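# Stand the drink can upright on the cork coaster

## Task

Set the drink can standing upright at the centre of the round cork coaster, so that the can sits on that coaster and the coaster sits on the table or on the other coaster, with the gripper supporting neither; then release the can and move the hand away. It counts only if everything stays put without the robot holding it.

## Robot and tools

Robot: one FANUC CRX-5iA six-joint arm fitted with a Robotiq 2F-140 two-finger gripper. There is only one arm, so every command row drives that arm and its gripper together.

Frame: results report the hand in a scene frame whose origin sits on the table surface straight beneath the arm base. +z is up; looking along +x, +y is to the left. The base may be slightly tilted against the table. end_effector_position (metres) is the spot between the finger pads when closed; end_effector_quat_wxyz is the hand orientation. The printed position can be off, more so when the arm is stretched far. The fingers point along the gripper's own +z and open and close along its y. Closed fingertips extend about 33 mm past the reported point, fully open ones about 9 mm; while closing, the tips creep roughly 24 mm further out, so keep that margin above the table.

execute_actions takes "actions", a list holding at most one item, plus an optional "pictures" boolean. Three forms:
- Empty list: no motion, returns current state with camera pictures.
- Move: {"rows": [[...]], "steps": n}, n from 1 to 15 (default 15), at least 7 steps in practice. Each control step lasts 1/30 s and uses one row; if rows run out, the last one repeats.
- Wait: {"steps": n} with no rows, n up to 300; it returns after that many steps since the previous result, and your own reply time eats into it.
A refused call moves nothing.

Each row is exactly 9 numbers, in this order: J1 waist, J2 shoulder, J3 elbow, J4 forearm roll, J5 wrist pitch, J6 wrist roll, then gripper position, gripper force_limit, gripper speed. The six joint values are absolute target angles in radians (the same convention as the Joint positions line), not offsets. Stated ranges: waist -3.491..3.491, shoulder -3.140..3.140, elbow -1.187..4.328, forearm roll -3.316..3.316, wrist pitch -3.140..3.140, wrist roll -3.927..3.927. A target more than 0.010 rad outside a range, and further out than the joint currently is, gets the call refused; real limits may differ by 0.010 either way, and a joint told to pass its real end stops there with a "joint sent to its limit" note (possibly about an earlier action). No note does not prove more room exists.

The last three numbers are each scaled -1..1. position: +1 fully open (140 mm), about -0.8 pads touching, -1 closes until blocked. force_limit: about 14 N at -1, 60 N at 0, 107 N at +1 (for parts up to 40 mm wide). speed: about 30 mm/s at -1, 140 at 0, 250 at +1.

Motion limits: joint targets move at most 2.62 rad/s (waist, shoulder), 3.14 (elbow), 3.93 (wrist joints), take 0.5 s to ramp up, and are synchronised to arrive together. Each step the target is clamped to within 0.805 rad (waist, shoulder), 0.966 (elbow) or 1.21 (wrist joints) of the measured angle, and all targets are pulled back if they would move the hand over 70 mm from where it is. So big moves need several calls. Between calls the arm keeps heading for your last row until it stalls or a step is HELD.

Timing: each result is captured 7 steps before its action ends; those steps finish while you write, and the next action starts afterwards. The simulation runs while you think.

Result lines: Joint positions and Joint velocities (rad, rad/s, column order); position_measured for the gripper in counts (3 open, 230 pads met, not linear). object_status: 0 moving, 1 blocked while opening, 2 blocked while closing (a grip), 3 reached target or pads met (thin item may still be held). After closing with -1, check for 2. Stopped fingers stay until you send a position differing by 0.01 or more, or the object slips. To squeeze harder while at 2, raise force_limit and change position, e.g. -1 to -0.98. "joint command not followed" means the clearance check altered targets (mount blocks count as arm). HELD marks steps whose row was not fully sent. MOTOR HOT warns of heating from holding loads; reaching the limit brakes the arm (OVER-TEMPERATURE FAULT).

Faults: if a joint's contact torque hits its load limit (139 N m for J1-J3, 34.8 N m for J4-J6, held weight included) or any outside force on arm, tool or load reaches 150 N, the arm halts 10 s, yields to the contact and drops the rest of the call. Avoid hard pushes, slams, drops and slips. Never knock or place anything off the table. Occasional brief disturbances may tug a held item or nudge loose ones.

zoom_image: {"camera": name, "region": [x0, y0, x1, y1]} in pixels of that camera's latest image, top-left origin, at most 504x504. Cameras, each 504x504: cam_head_left, cam_head_right, cam_high, cam_low, cam_wrist. The wrist camera sits near link wrist_camera_optical but may be off by up to ~51 mm and ~29 degrees.

read_manual: optional "section" (only "licences"); returns licence texts, no motion.

finished_scene: {"scene": n} with the current scene number; irreversible, grades the scene and may open another with a new task. Replying without any tool call ends everything.

Suggested order: look, locate can and cork coaster, open, approach, close and confirm status 2, lift, carry, lower the can upright onto the coaster centre gently, open, retreat, look to confirm it stands, then finish.

Each tool is called by a JSON object that holds its "method" and its "body".

## Session

{"method": "execute_actions", "body": {"actions": []}}

Scene clock: 0.00 s of 3960.00 s.
end_effector_position=(+0.2226, +0.1028, +0.1638) position_measured=3 object_status=3 end_effector_quat_wxyz=(-0.341, -0.521, +0.768, -0.146)
Joint positions: [ 1.141  0.245 -0.35   0.009 -1.755 -1.411]
Joint velocities: [ 0.    -0.     0.    -0.    -0.     0.001]

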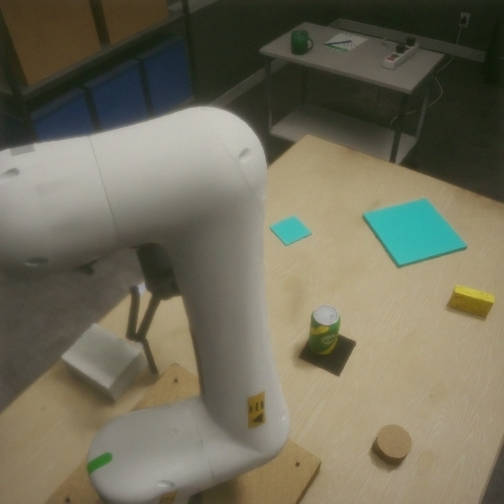

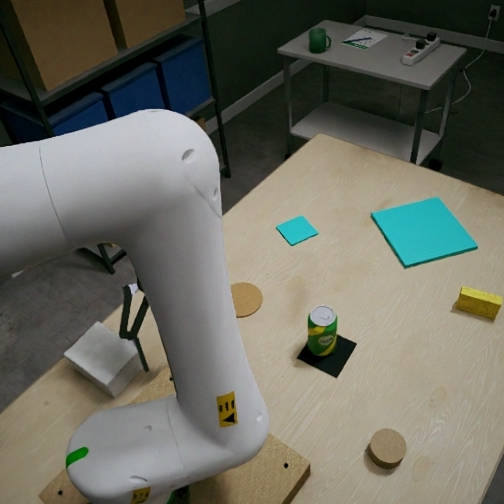

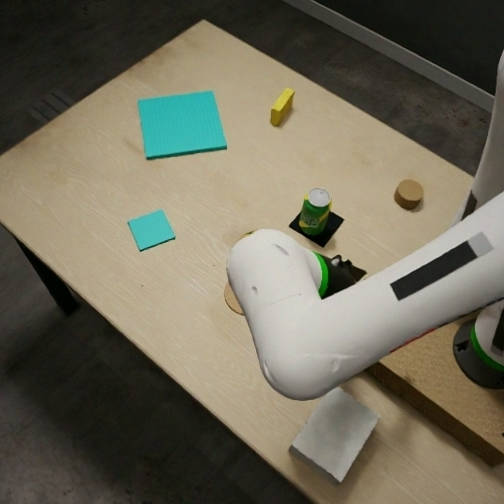

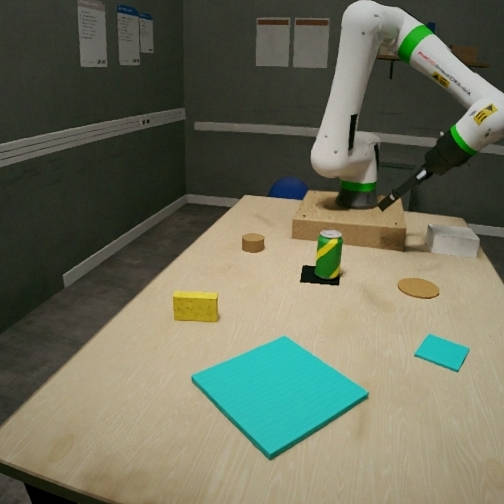

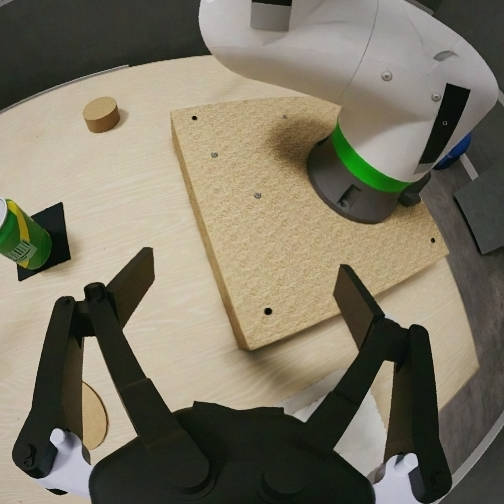

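{"method": "zoom_image", "body": {"camera": "cam_low", "region": [220, 150, 500, 330]}}

{"method": "zoom_image", "body": {"camera": "cam_head_right", "region": [180, 250, 440, 504]}}

{"method": "zoom_image", "body": {"camera": "cam_wrist", "region": [0, 60, 300, 480]}}

Region (220, 150, 500, 330) of cam_low's 504x504 image, scaled by 1.800, with more detail than that image has; it fills the top 324 rows of this view, and the rest is white.

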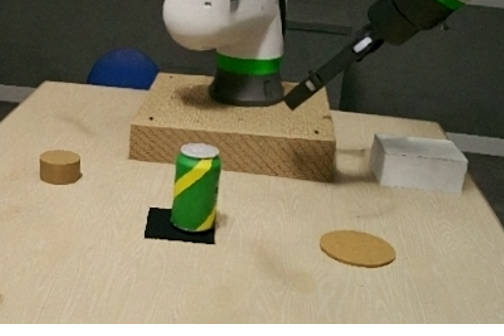

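Region (180, 250, 440, 504) of cam_head_right's 504x504 image, scaled by 1.938, with more detail than that image has; it fills the top 492 rows of this view, and the rest is white.

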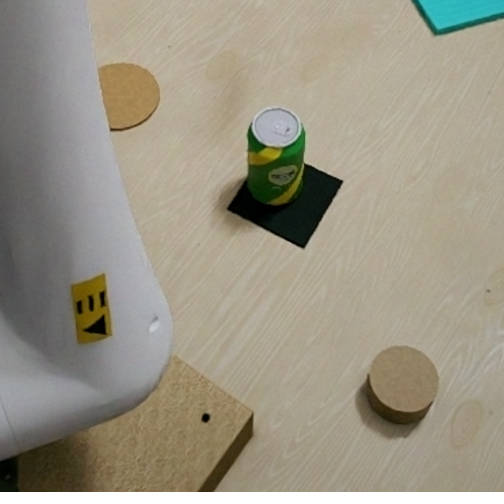

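Region (0, 60, 300, 480) of cam_wrist's 504x504 image, scaled by 1.200, with more detail than that image has; it fills the left 360 columns of this view, and the rest is white.

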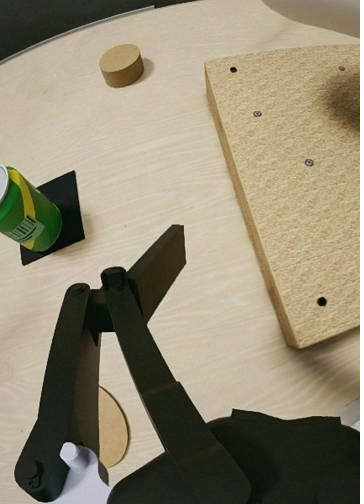

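{"method": "execute_actions", "body": {"actions": [{"rows": [[0.3523, 0.0672, -0.0699, 0.0343, -1.4261, -1.80, 1, 0, 0]], "steps": 15}]}}

{"method": "execute_actions", "body": {"actions": [{"steps": 30}], "pictures": true}}

Scene clock: 9.87 s of 3960.00 s.
end_effector_position=(+0.2655, +0.1034, +0.1641) position_measured=3 object_status=3 end_effector_quat_wxyz=(-0.286, -0.446, +0.841, -0.110)
Joint positions: [ 0.997  0.213 -0.299  0.013 -1.695 -1.482]
Joint velocities: [-1.147 -0.26   0.408  0.042  0.473 -0.561]
Steps of this call (steps 1 to 90: nothing new was sent; then 6.60 s passed at rest; steps 91 to 98: the first 8 steps of this action). Readings (joint positions | what the end effector reports):
91: [1.140 0.245 -0.350 0.009 -1.755 -1.411] | position_measured=3 object_status=3
92: [1.137 0.245 -0.349 0.009 -1.754 -1.413] | position_measured=3 object_status=3
94: [1.114 0.239 -0.340 0.009 -1.743 -1.425] | position_measured=3 object_status=3
98: the state above

Scene clock: 10.87 s of 3960.00 s.
end_effector_position=(+0.4799, -0.0393, +0.2501) position_measured=3 object_status=3 end_effector_quat_wxyz=(-0.000, -0.003, +1.000, -0.001)
Joint positions: [ 0.352  0.067 -0.07   0.034 -1.426 -1.8  ]
Joint velocities: [-0.002  0.     0.     0.     0.    -0.   ]
Kept back: nothing.
Steps of this call (steps 1 to 7: the last 7 steps of your previous action; steps 8 to 30: the robot went on to your last target). Readings (joint positions | what the end effector reports):
1: [0.958 0.204 -0.285 0.015 -1.679 -1.501] | position_measured=3 object_status=3
2: [0.921 0.196 -0.272 0.016 -1.663 -1.519] | position_measured=3 object_status=3
4: [0.849 0.179 -0.246 0.018 -1.633 -1.555] | position_measured=3 object_status=3
8: [0.713 0.149 -0.198 0.023 -1.577 -1.622] | position_measured=3 object_status=3
30: the state above

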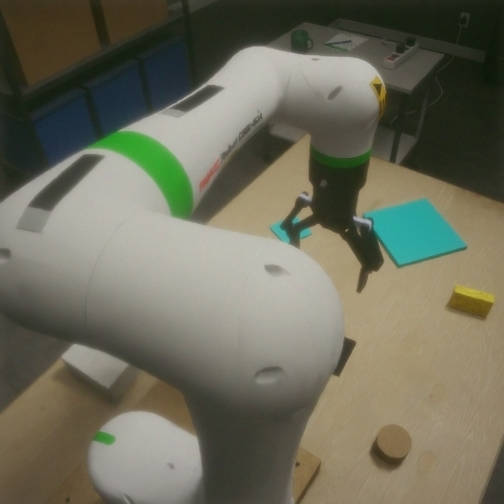

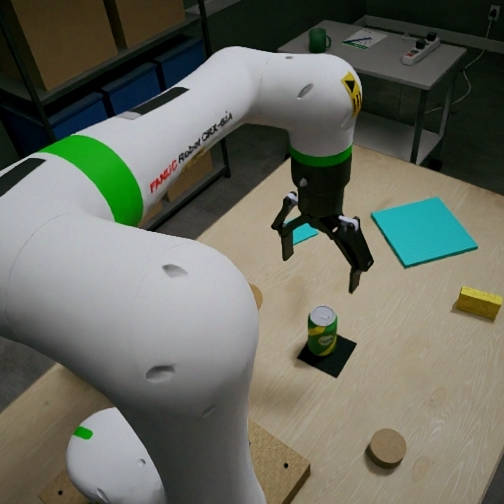

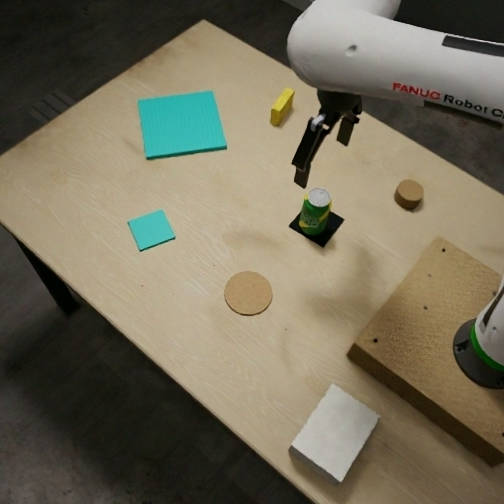

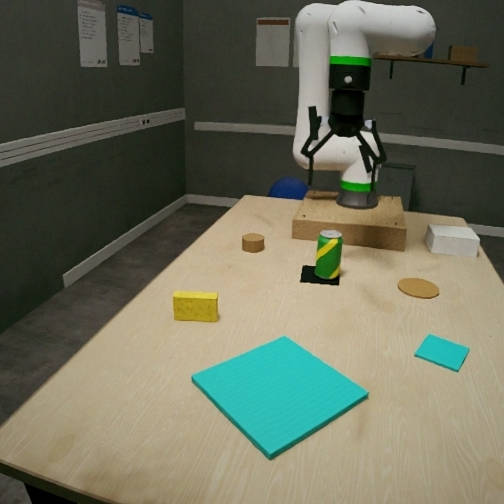

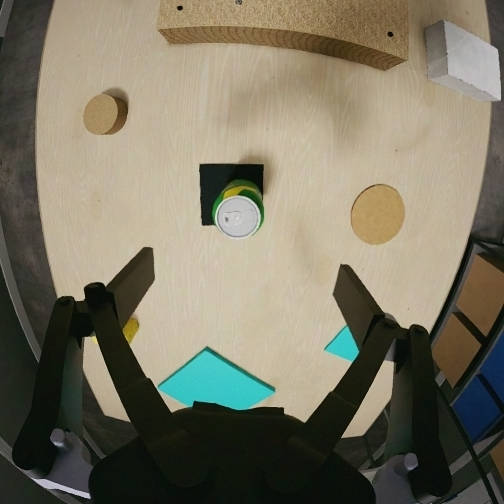

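{"method": "zoom_image", "body": {"camera": "cam_wrist", "region": [130, 130, 430, 330]}}

{"method": "zoom_image", "body": {"camera": "cam_low", "region": [260, 90, 460, 310]}}

{"method": "zoom_image", "body": {"camera": "cam_high", "region": [200, 70, 420, 330]}}

{"method": "zoom_image", "body": {"camera": "cam_head_right", "region": [230, 140, 430, 390]}}

Region (130, 130, 430, 330) of cam_wrist's 504x504 image, scaled by 1.680, with more detail than that image has.

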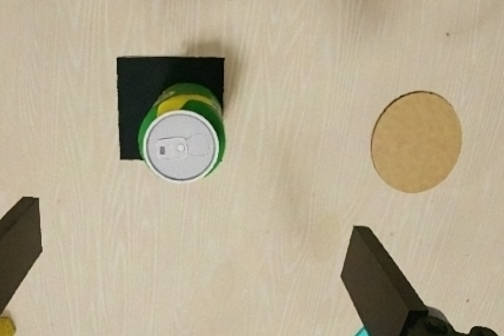

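Region (260, 90, 460, 310) of cam_low's 504x504 image, scaled by 2.291, with more detail than that image has; it fills the left 458 columns of this view, and the rest is white.

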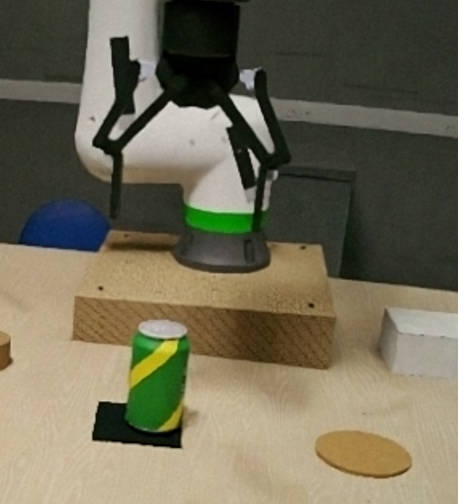

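Region (200, 70, 420, 330) of cam_high's 504x504 image, scaled by 1.938, with more detail than that image has; it fills the left 426 columns of this view, and the rest is white.

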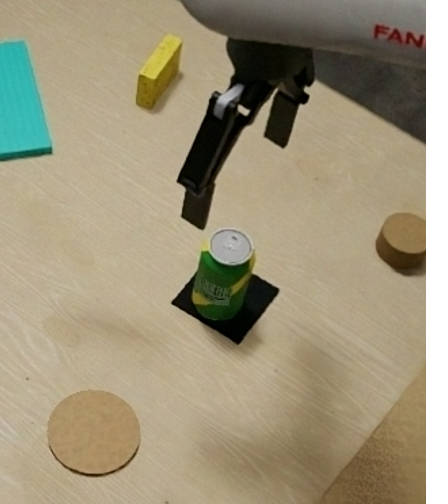

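Region (230, 140, 430, 390) of cam_head_right's 504x504 image, scaled by 2.016, with more detail than that image has; it fills the left 403 columns of this view, and the rest is white.

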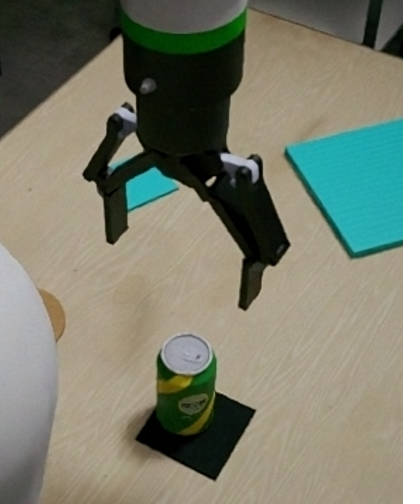

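{"method": "execute_actions", "body": {"actions": [{"rows": [[0.3138, 0.1807, -0.3418, 0.0389, -1.0394, -1.781, 1, 0, 0]], "steps": 15}]}}

{"method": "execute_actions", "body": {"actions": [{"steps": 20}], "pictures": true}}

Scene clock: 15.30 s of 3960.00 s.
end_effector_position=(+0.4833, -0.0447, +0.1701) position_measured=3 object_status=3 end_effector_quat_wxyz=(+0.000, -0.002, +1.000, -0.001)
Joint positions: [ 0.334  0.122 -0.201  0.036 -1.239 -1.791]
Joint velocities: [-0.112  0.329 -0.789  0.017  1.118  0.054]
Steps of this call (steps 1 to 15: the robot went on to your last target; steps 16 to 90: nothing new was sent; then 1.17 s passed at rest; steps 91 to 98: the first 8 steps of this action). Readings (joint positions | what the end effector reports):
91: [0.352 0.067 -0.070 0.034 -1.426 -1.800] | position_measured=3 object_status=3
92: [0.352 0.069 -0.073 0.034 -1.420 -1.800] | position_measured=3 object_status=3
94: [0.348 0.079 -0.098 0.034 -1.385 -1.798] | position_measured=3 object_status=3
98: the state above

Scene clock: 15.97 s of 3960.00 s.
end_effector_position=(+0.4712, -0.0536, +0.0882) position_measured=3 object_status=3 end_effector_quat_wxyz=(+0.000, -0.001, +1.000, -0.001)
Joint positions: [ 0.314  0.181 -0.342  0.039 -1.039 -1.781]
Joint velocities: [-0.001 -0.     0.     0.001  0.     0.001]
Kept back: nothing.
Steps of this call (steps 1 to 7: the last 7 steps of your previous action; steps 8 to 20: the robot went on to your last target). Readings (joint positions | what the end effector reports):
1: [0.330 0.133 -0.228 0.037 -1.201 -1.789] | position_measured=3 object_status=3
2: [0.326 0.145 -0.255 0.037 -1.163 -1.787] | position_measured=3 object_status=3
4: [0.319 0.166 -0.305 0.038 -1.092 -1.784] | position_measured=3 object_status=3
8: [0.314 0.181 -0.342 0.039 -1.040 -1.781] | position_measured=3 object_status=3
20: the state above

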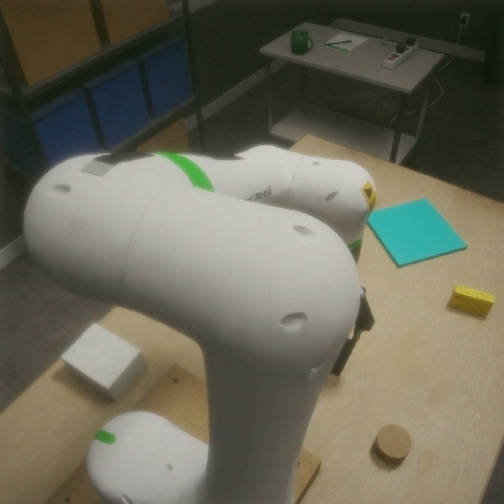

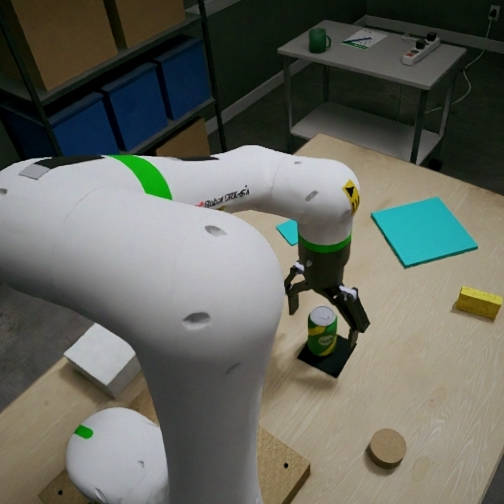

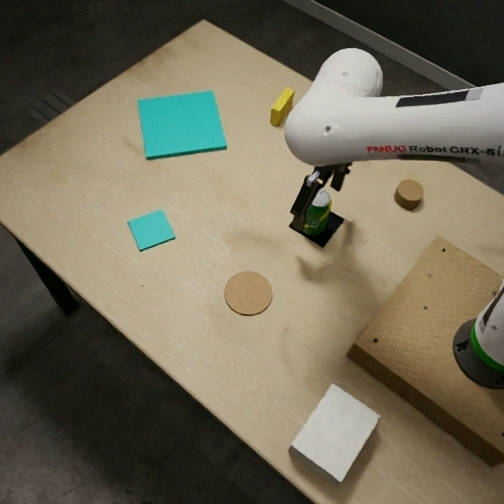

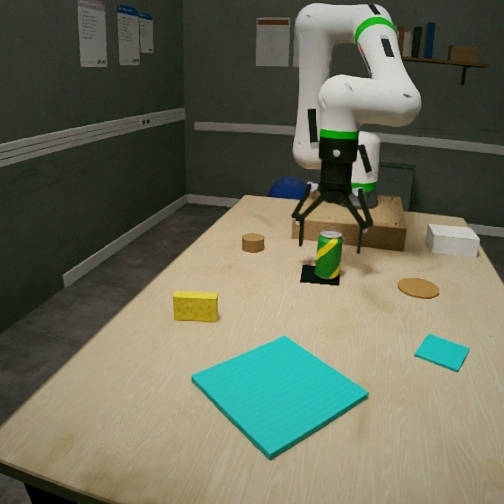

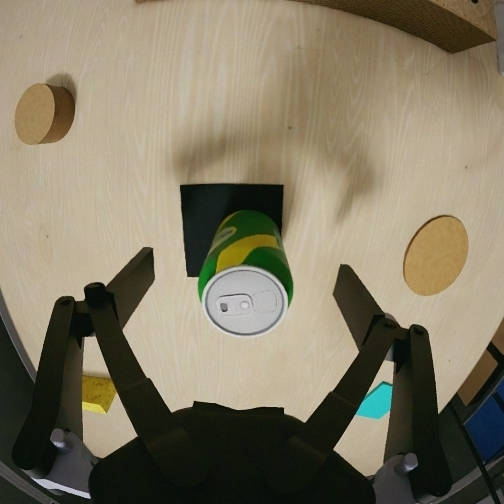

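{"method": "zoom_image", "body": {"camera": "cam_wrist", "region": [80, 160, 420, 400]}}

{"method": "zoom_image", "body": {"camera": "cam_low", "region": [270, 170, 460, 310]}}

{"method": "zoom_image", "body": {"camera": "cam_high", "region": [260, 140, 380, 260]}}

{"method": "zoom_image", "body": {"camera": "cam_head_right", "region": [260, 240, 400, 390]}}

Region (80, 160, 420, 400) of cam_wrist's 504x504 image, scaled by 1.482, with more detail than that image has; it fills the top 356 rows of this view, and the rest is white.

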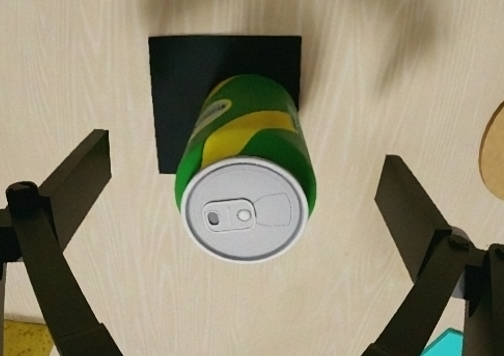

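Region (270, 170, 460, 310) of cam_low's 504x504 image, scaled by 2.653, with more detail than that image has; it fills the top 371 rows of this view, and the rest is white.

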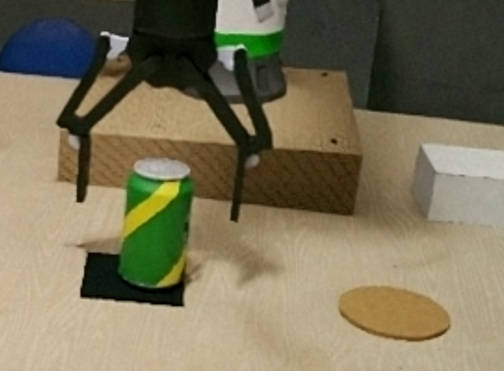

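Region (260, 140, 380, 260) of cam_high's 504x504 image, scaled by 4.200, with more detail than that image has.

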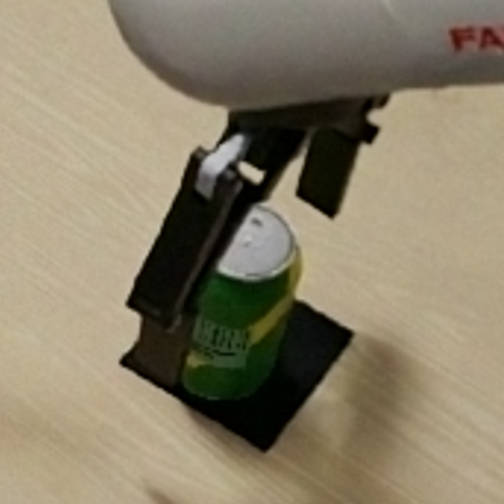

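Region (260, 240, 400, 390) of cam_head_right's 504x504 image, scaled by 3.360, with more detail than that image has; it fills the left 470 columns of this view, and the rest is white.

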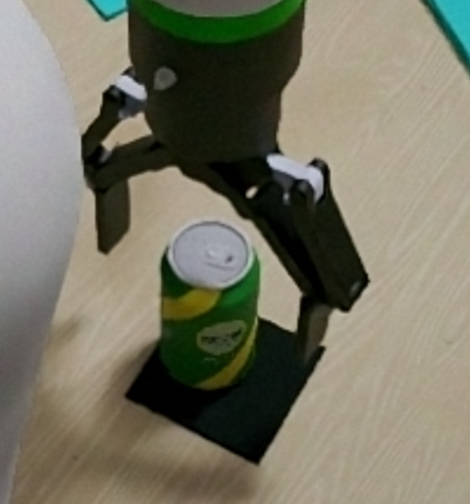

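{"method": "execute_actions", "body": {"actions": [{"rows": [[0.3148, 0.1877, -0.3334, 0.0389, -1.0408, -1.782, -1, 0.2, 0.2]], "steps": 15}]}}

{"method": "execute_actions", "body": {"actions": [{"steps": 15}], "pictures": true}}

Scene clock: 18.80 s of 3960.00 s.
end_effector_position=(+0.4743, -0.0526, +0.0882) position_measured=60 object_status=0 end_effector_quat_wxyz=(+0.000, -0.000, +1.000, -0.000)
Joint positions: [ 0.315  0.188 -0.334  0.039 -1.041 -1.782]
Joint velocities: [ 0.001  0.001  0.001  0.    -0.002  0.   ]
Steps of this call (steps 1 to 15: the robot went on to your last target; steps 16 to 77: nothing new was sent; steps 78 to 85: the first 8 steps of this action). Readings (joint positions | what the end effector reports):
78: [0.314 0.181 -0.342 0.039 -1.039 -1.781] | position_measured=3 object_status=0
79: [0.314 0.183 -0.339 0.039 -1.039 -1.781] | position_measured=8 object_status=0
81: [0.314 0.187 -0.334 0.039 -1.040 -1.782] | position_measured=25 object_status=0
85: the state above

Scene clock: 19.30 s of 3960.00 s.
end_effector_position=(+0.4743, -0.0525, +0.0882) position_measured=139 object_status=2 end_effector_quat_wxyz=(+0.000, -0.001, +1.000, -0.000)
Joint positions: [ 0.315  0.188 -0.333  0.039 -1.041 -1.782]
Joint velocities: [ 0.001 -0.001 -0.    -0.001  0.    -0.001]
Kept back: nothing.
Steps of this call (steps 1 to 7: the last 7 steps of your previous action; steps 8 to 15: the robot went on to your last target). Readings (joint positions | what the end effector reports):
1: [0.315 0.188 -0.333 0.039 -1.041 -1.782] | position_measured=69 object_status=0
2: [0.315 0.188 -0.333 0.039 -1.041 -1.782] | position_measured=78 object_status=0
4: [0.315 0.188 -0.333 0.039 -1.041 -1.782] | position_measured=95 object_status=0
8: [0.315 0.188 -0.333 0.039 -1.041 -1.782] | position_measured=130 object_status=0
15: the state above
The arm was judged still, so your last target was given up. Only a new action makes it travel on or press farther. Fingers that are still opening or closing keep moving.

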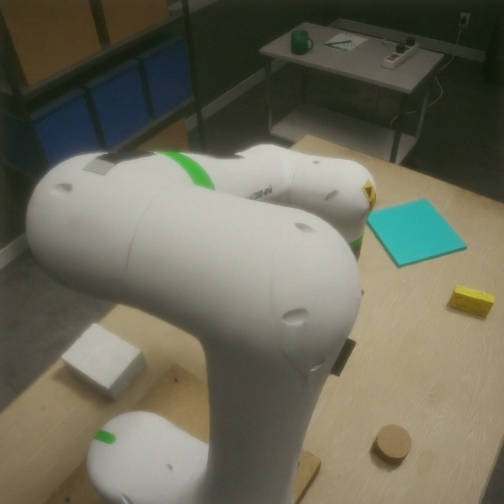

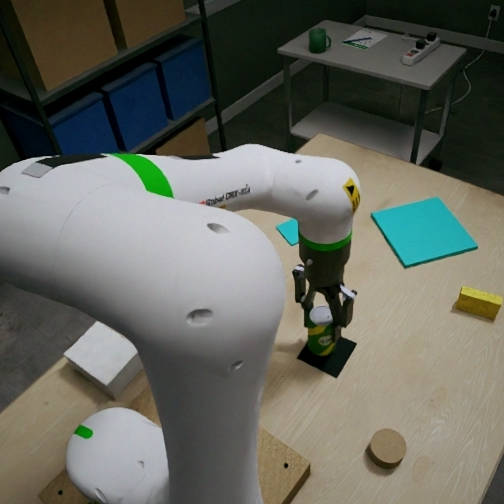

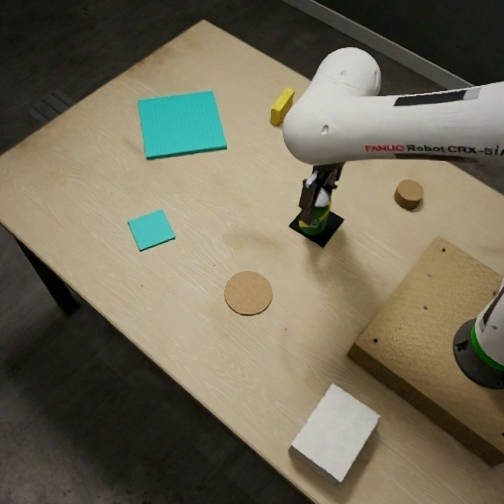

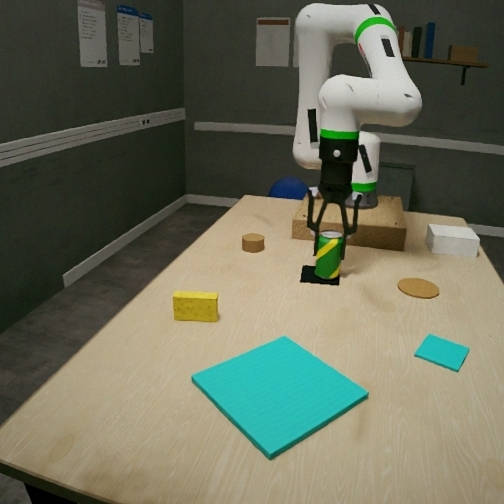

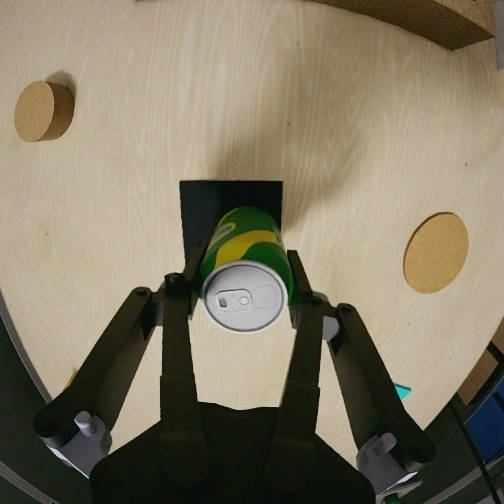

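{"method": "zoom_image", "body": {"camera": "cam_wrist", "region": [160, 160, 500, 360]}}

Region (160, 160, 500, 360) of cam_wrist's 504x504 image, scaled by 1.482, with more detail than that image has; it fills the top 296 rows of this view, and the rest is white.

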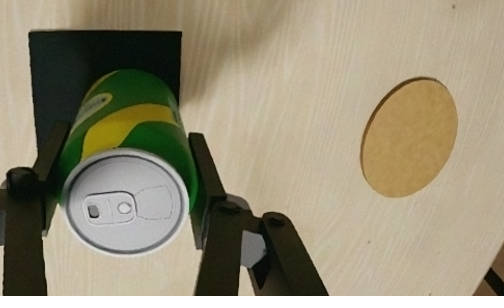

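{"method": "execute_actions", "body": {"actions": [{"rows": [[0.3148, 0.1877, -0.305, 0.0389, -1.0692, -1.782, -1, 0.2, 0.2], [0.3148, 0.1877, -0.29, 0.0389, -1.0842, -1.782, -1, 0.2, 0.2], [0.318, 0.1877, -0.275, 0.0389, -1.0992, -1.785, -1, 0.2, 0.2], [0.33, 0.189, -0.273, 0.0389, -1.0992, -1.797, -1, 0.2, 0.2], [0.35, 0.192, -0.271, 0.0389, -1.099, -1.817, -1, 0.2, 0.2], [0.7653, 0.2480, -0.2329, 0.0386, -1.0965, -2.231, -1, 0.2, 0.2]], "steps": 15}]}}

{"method": "execute_actions", "body": {"actions": [{"steps": 24}], "pictures": true}}

Scene clock: 26.73 s of 3960.00 s.
end_effector_position=(+0.4901, -0.0317, +0.1106) position_measured=139 object_status=2 end_effector_quat_wxyz=(+0.002, +0.000, +1.000, -0.000)
Joint positions: [ 0.354  0.192 -0.271  0.039 -1.097 -1.821]
Joint velocities: [ 0.618  0.079  0.045  0.    -0.    -0.613]
Steps of this call (steps 1 to 90: nothing new was sent; then 4.17 s passed at rest; steps 91 to 98: the first 8 steps of this action). Readings (joint positions | what the end effector reports):
91: [0.315 0.188 -0.333 0.039 -1.041 -1.782] | position_measured=139 object_status=2
92: [0.315 0.188 -0.330 0.039 -1.044 -1.782] | position_measured=139 object_status=2
94: [0.315 0.188 -0.302 0.039 -1.072 -1.782] | position_measured=139 object_status=2
98: the state above

Scene clock: 27.53 s of 3960.00 s.
end_effector_position=(+0.4714, +0.1744, +0.1049) position_measured=139 object_status=2 end_effector_quat_wxyz=(+0.000, -0.000, +1.000, -0.001)
Joint positions: [ 0.765  0.248 -0.233  0.039 -1.097 -2.231]
Joint velocities: [-0.001 -0.001 -0.    -0.    -0.     0.   ]
Kept back: nothing.
Steps of this call (steps 1 to 7: the last 7 steps of your previous action; steps 8 to 24: the robot went on to your last target). Readings (joint positions | what the end effector reports):
1: [0.378 0.195 -0.269 0.039 -1.097 -1.845] | position_measured=139 object_status=2
2: [0.407 0.199 -0.266 0.039 -1.097 -1.874] | position_measured=139 object_status=2
4: [0.467 0.207 -0.261 0.039 -1.097 -1.933] | position_measured=139 object_status=2
8: [0.585 0.223 -0.250 0.039 -1.097 -2.051] | position_measured=139 object_status=2
24: the state above

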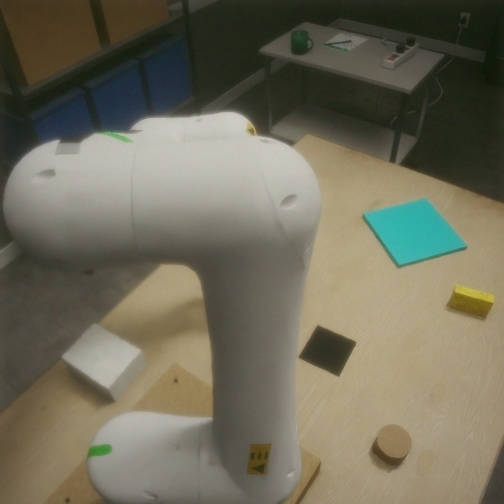

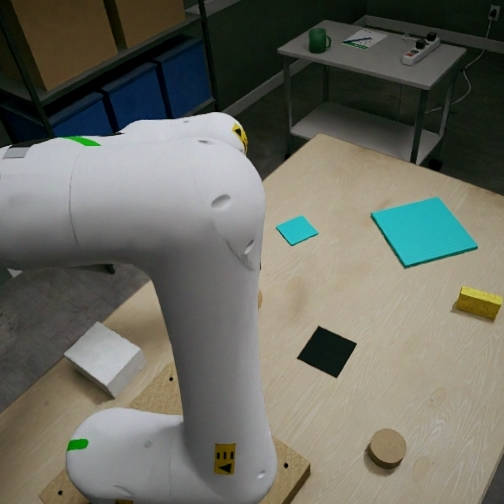

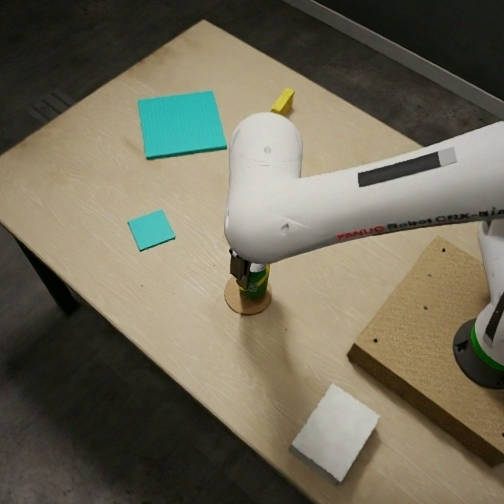

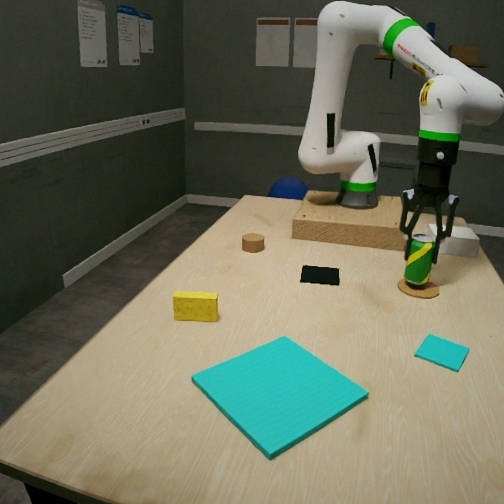

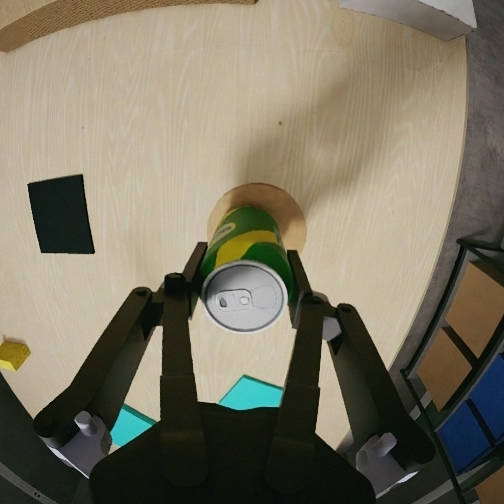

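{"method": "zoom_image", "body": {"camera": "cam_wrist", "region": [170, 160, 340, 340]}}

{"method": "zoom_image", "body": {"camera": "cam_low", "region": [370, 210, 470, 310]}}

{"method": "zoom_image", "body": {"camera": "cam_high", "region": [200, 240, 300, 330]}}

Region (170, 160, 340, 340) of cam_wrist's 504x504 image, scaled by 2.800, with more detail than that image has.

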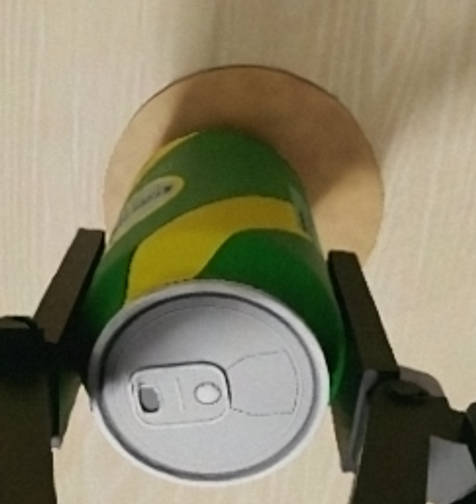

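Region (370, 210, 470, 310) of cam_low's 504x504 image, scaled by 5.040, with more detail than that image has.

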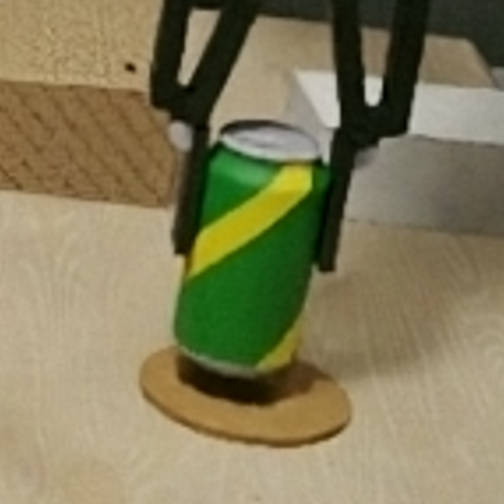

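Region (200, 240, 300, 330) of cam_high's 504x504 image, scaled by 5.040, with more detail than that image has; it fills the top 454 rows of this view, and the rest is white.

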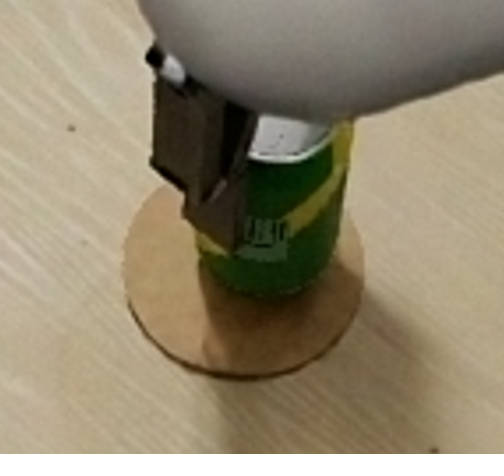

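{"method": "execute_actions", "body": {"actions": [{"rows": [[0.768, 0.255, -0.2314, 0.0387, -1.0911, -2.234, -1, 0.2, 0.2], [0.7706, 0.262, -0.2299, 0.0388, -1.0857, -2.2365, -1, 0.2, 0.2], [0.7732, 0.269, -0.2283, 0.0389, -1.0802, -2.239, -1, 0.2, 0.2], [0.7758, 0.2761, -0.2268, 0.039, -1.0748, -2.242, -1, 0.2, 0.2]], "steps": 15}], "pictures": true}}

Scene clock: 30.53 s of 3960.00 s.
end_effector_position=(+0.4745, +0.1839, +0.0937) position_measured=139 object_status=2 end_effector_quat_wxyz=(-0.000, -0.001, +1.000, -0.000)
Joint positions: [ 0.776  0.276 -0.227  0.039 -1.075 -2.242]
Joint velocities: [-0.002  0.     0.     0.     0.001  0.   ]
Steps of this call (steps 1 to 15: the robot went on to your last target; steps 16 to 82: nothing new was sent; steps 83 to 90: the first 8 steps of this action). Readings (joint positions | what the end effector reports):
83: [0.765 0.248 -0.233 0.039 -1.096 -2.231] | position_measured=139 object_status=2
84: [0.767 0.251 -0.232 0.039 -1.094 -2.232] | position_measured=139 object_status=2
86: [0.771 0.264 -0.229 0.039 -1.084 -2.237] | position_measured=139 object_status=2
90: the state above

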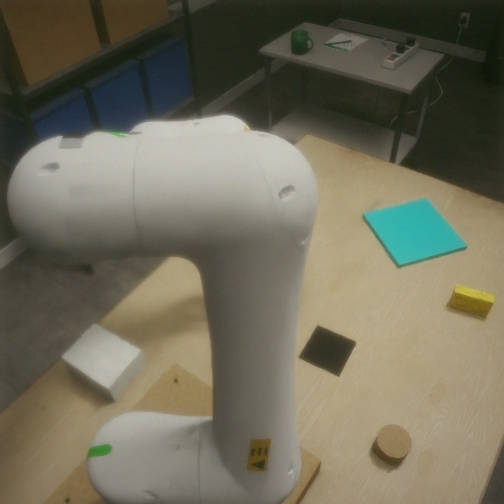

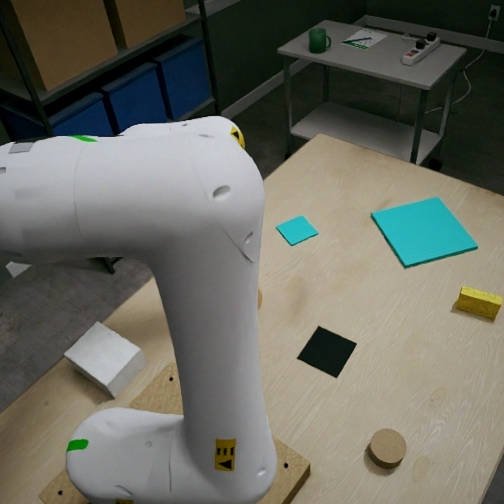

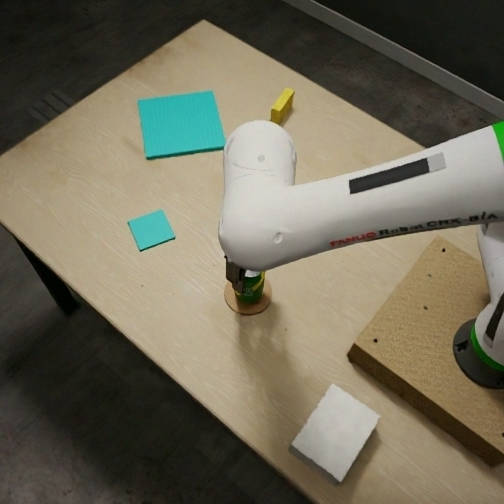

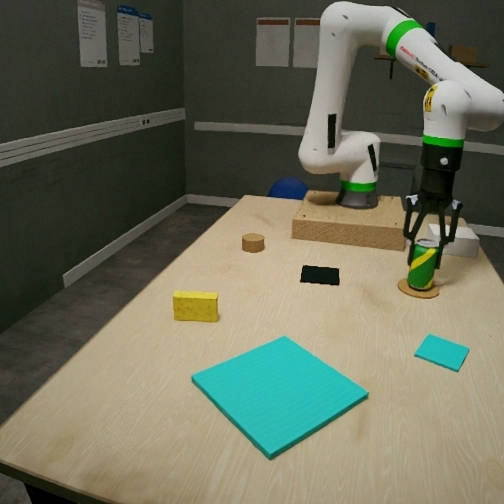

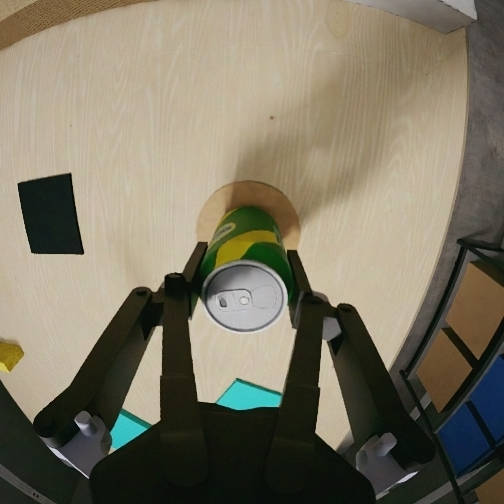

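{"method": "zoom_image", "body": {"camera": "cam_wrist", "region": [170, 160, 340, 340]}}

{"method": "zoom_image", "body": {"camera": "cam_low", "region": [385, 245, 455, 310]}}

{"method": "zoom_image", "body": {"camera": "cam_high", "region": [200, 240, 300, 330]}}

{"method": "zoom_image", "body": {"camera": "cam_low", "region": [285, 245, 355, 310]}}

Region (170, 160, 340, 340) of cam_wrist's 504x504 image, scaled by 2.800, with more detail than that image has.

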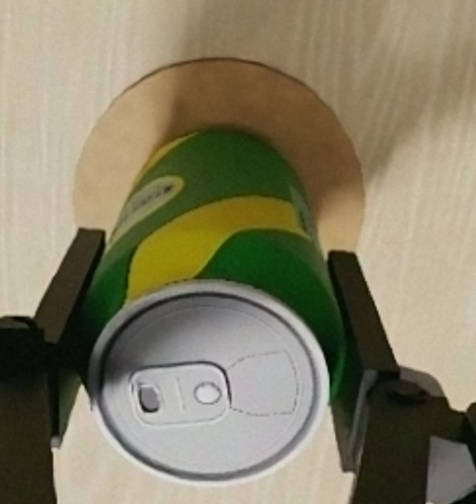

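Region (385, 245, 455, 310) of cam_low's 504x504 image, scaled by 7.200, with more detail than that image has; it fills the top 468 rows of this view, and the rest is white.

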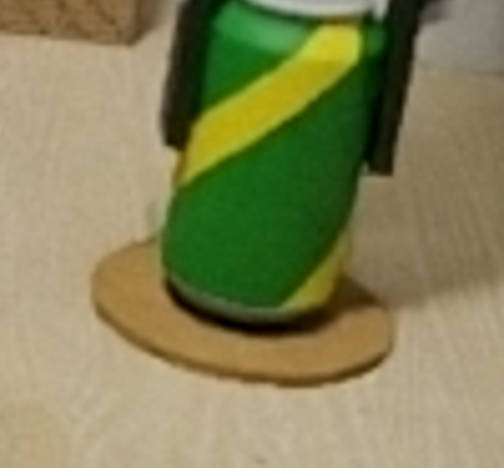

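Region (200, 240, 300, 330) of cam_high's 504x504 image, scaled by 5.040, with more detail than that image has; it fills the top 454 rows of this view, and the rest is white.

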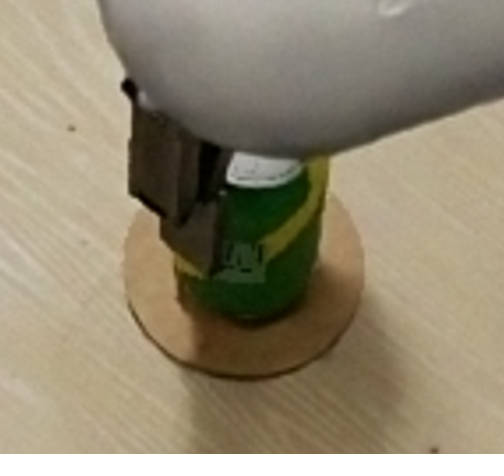

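Region (285, 245, 355, 310) of cam_low's 504x504 image, scaled by 7.200, with more detail than that image has; it fills the top 468 rows of this view, and the rest is white.

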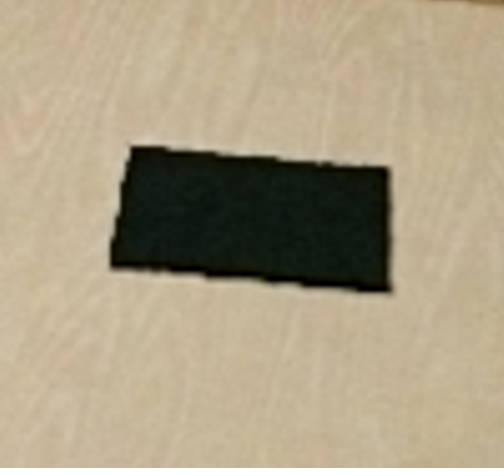

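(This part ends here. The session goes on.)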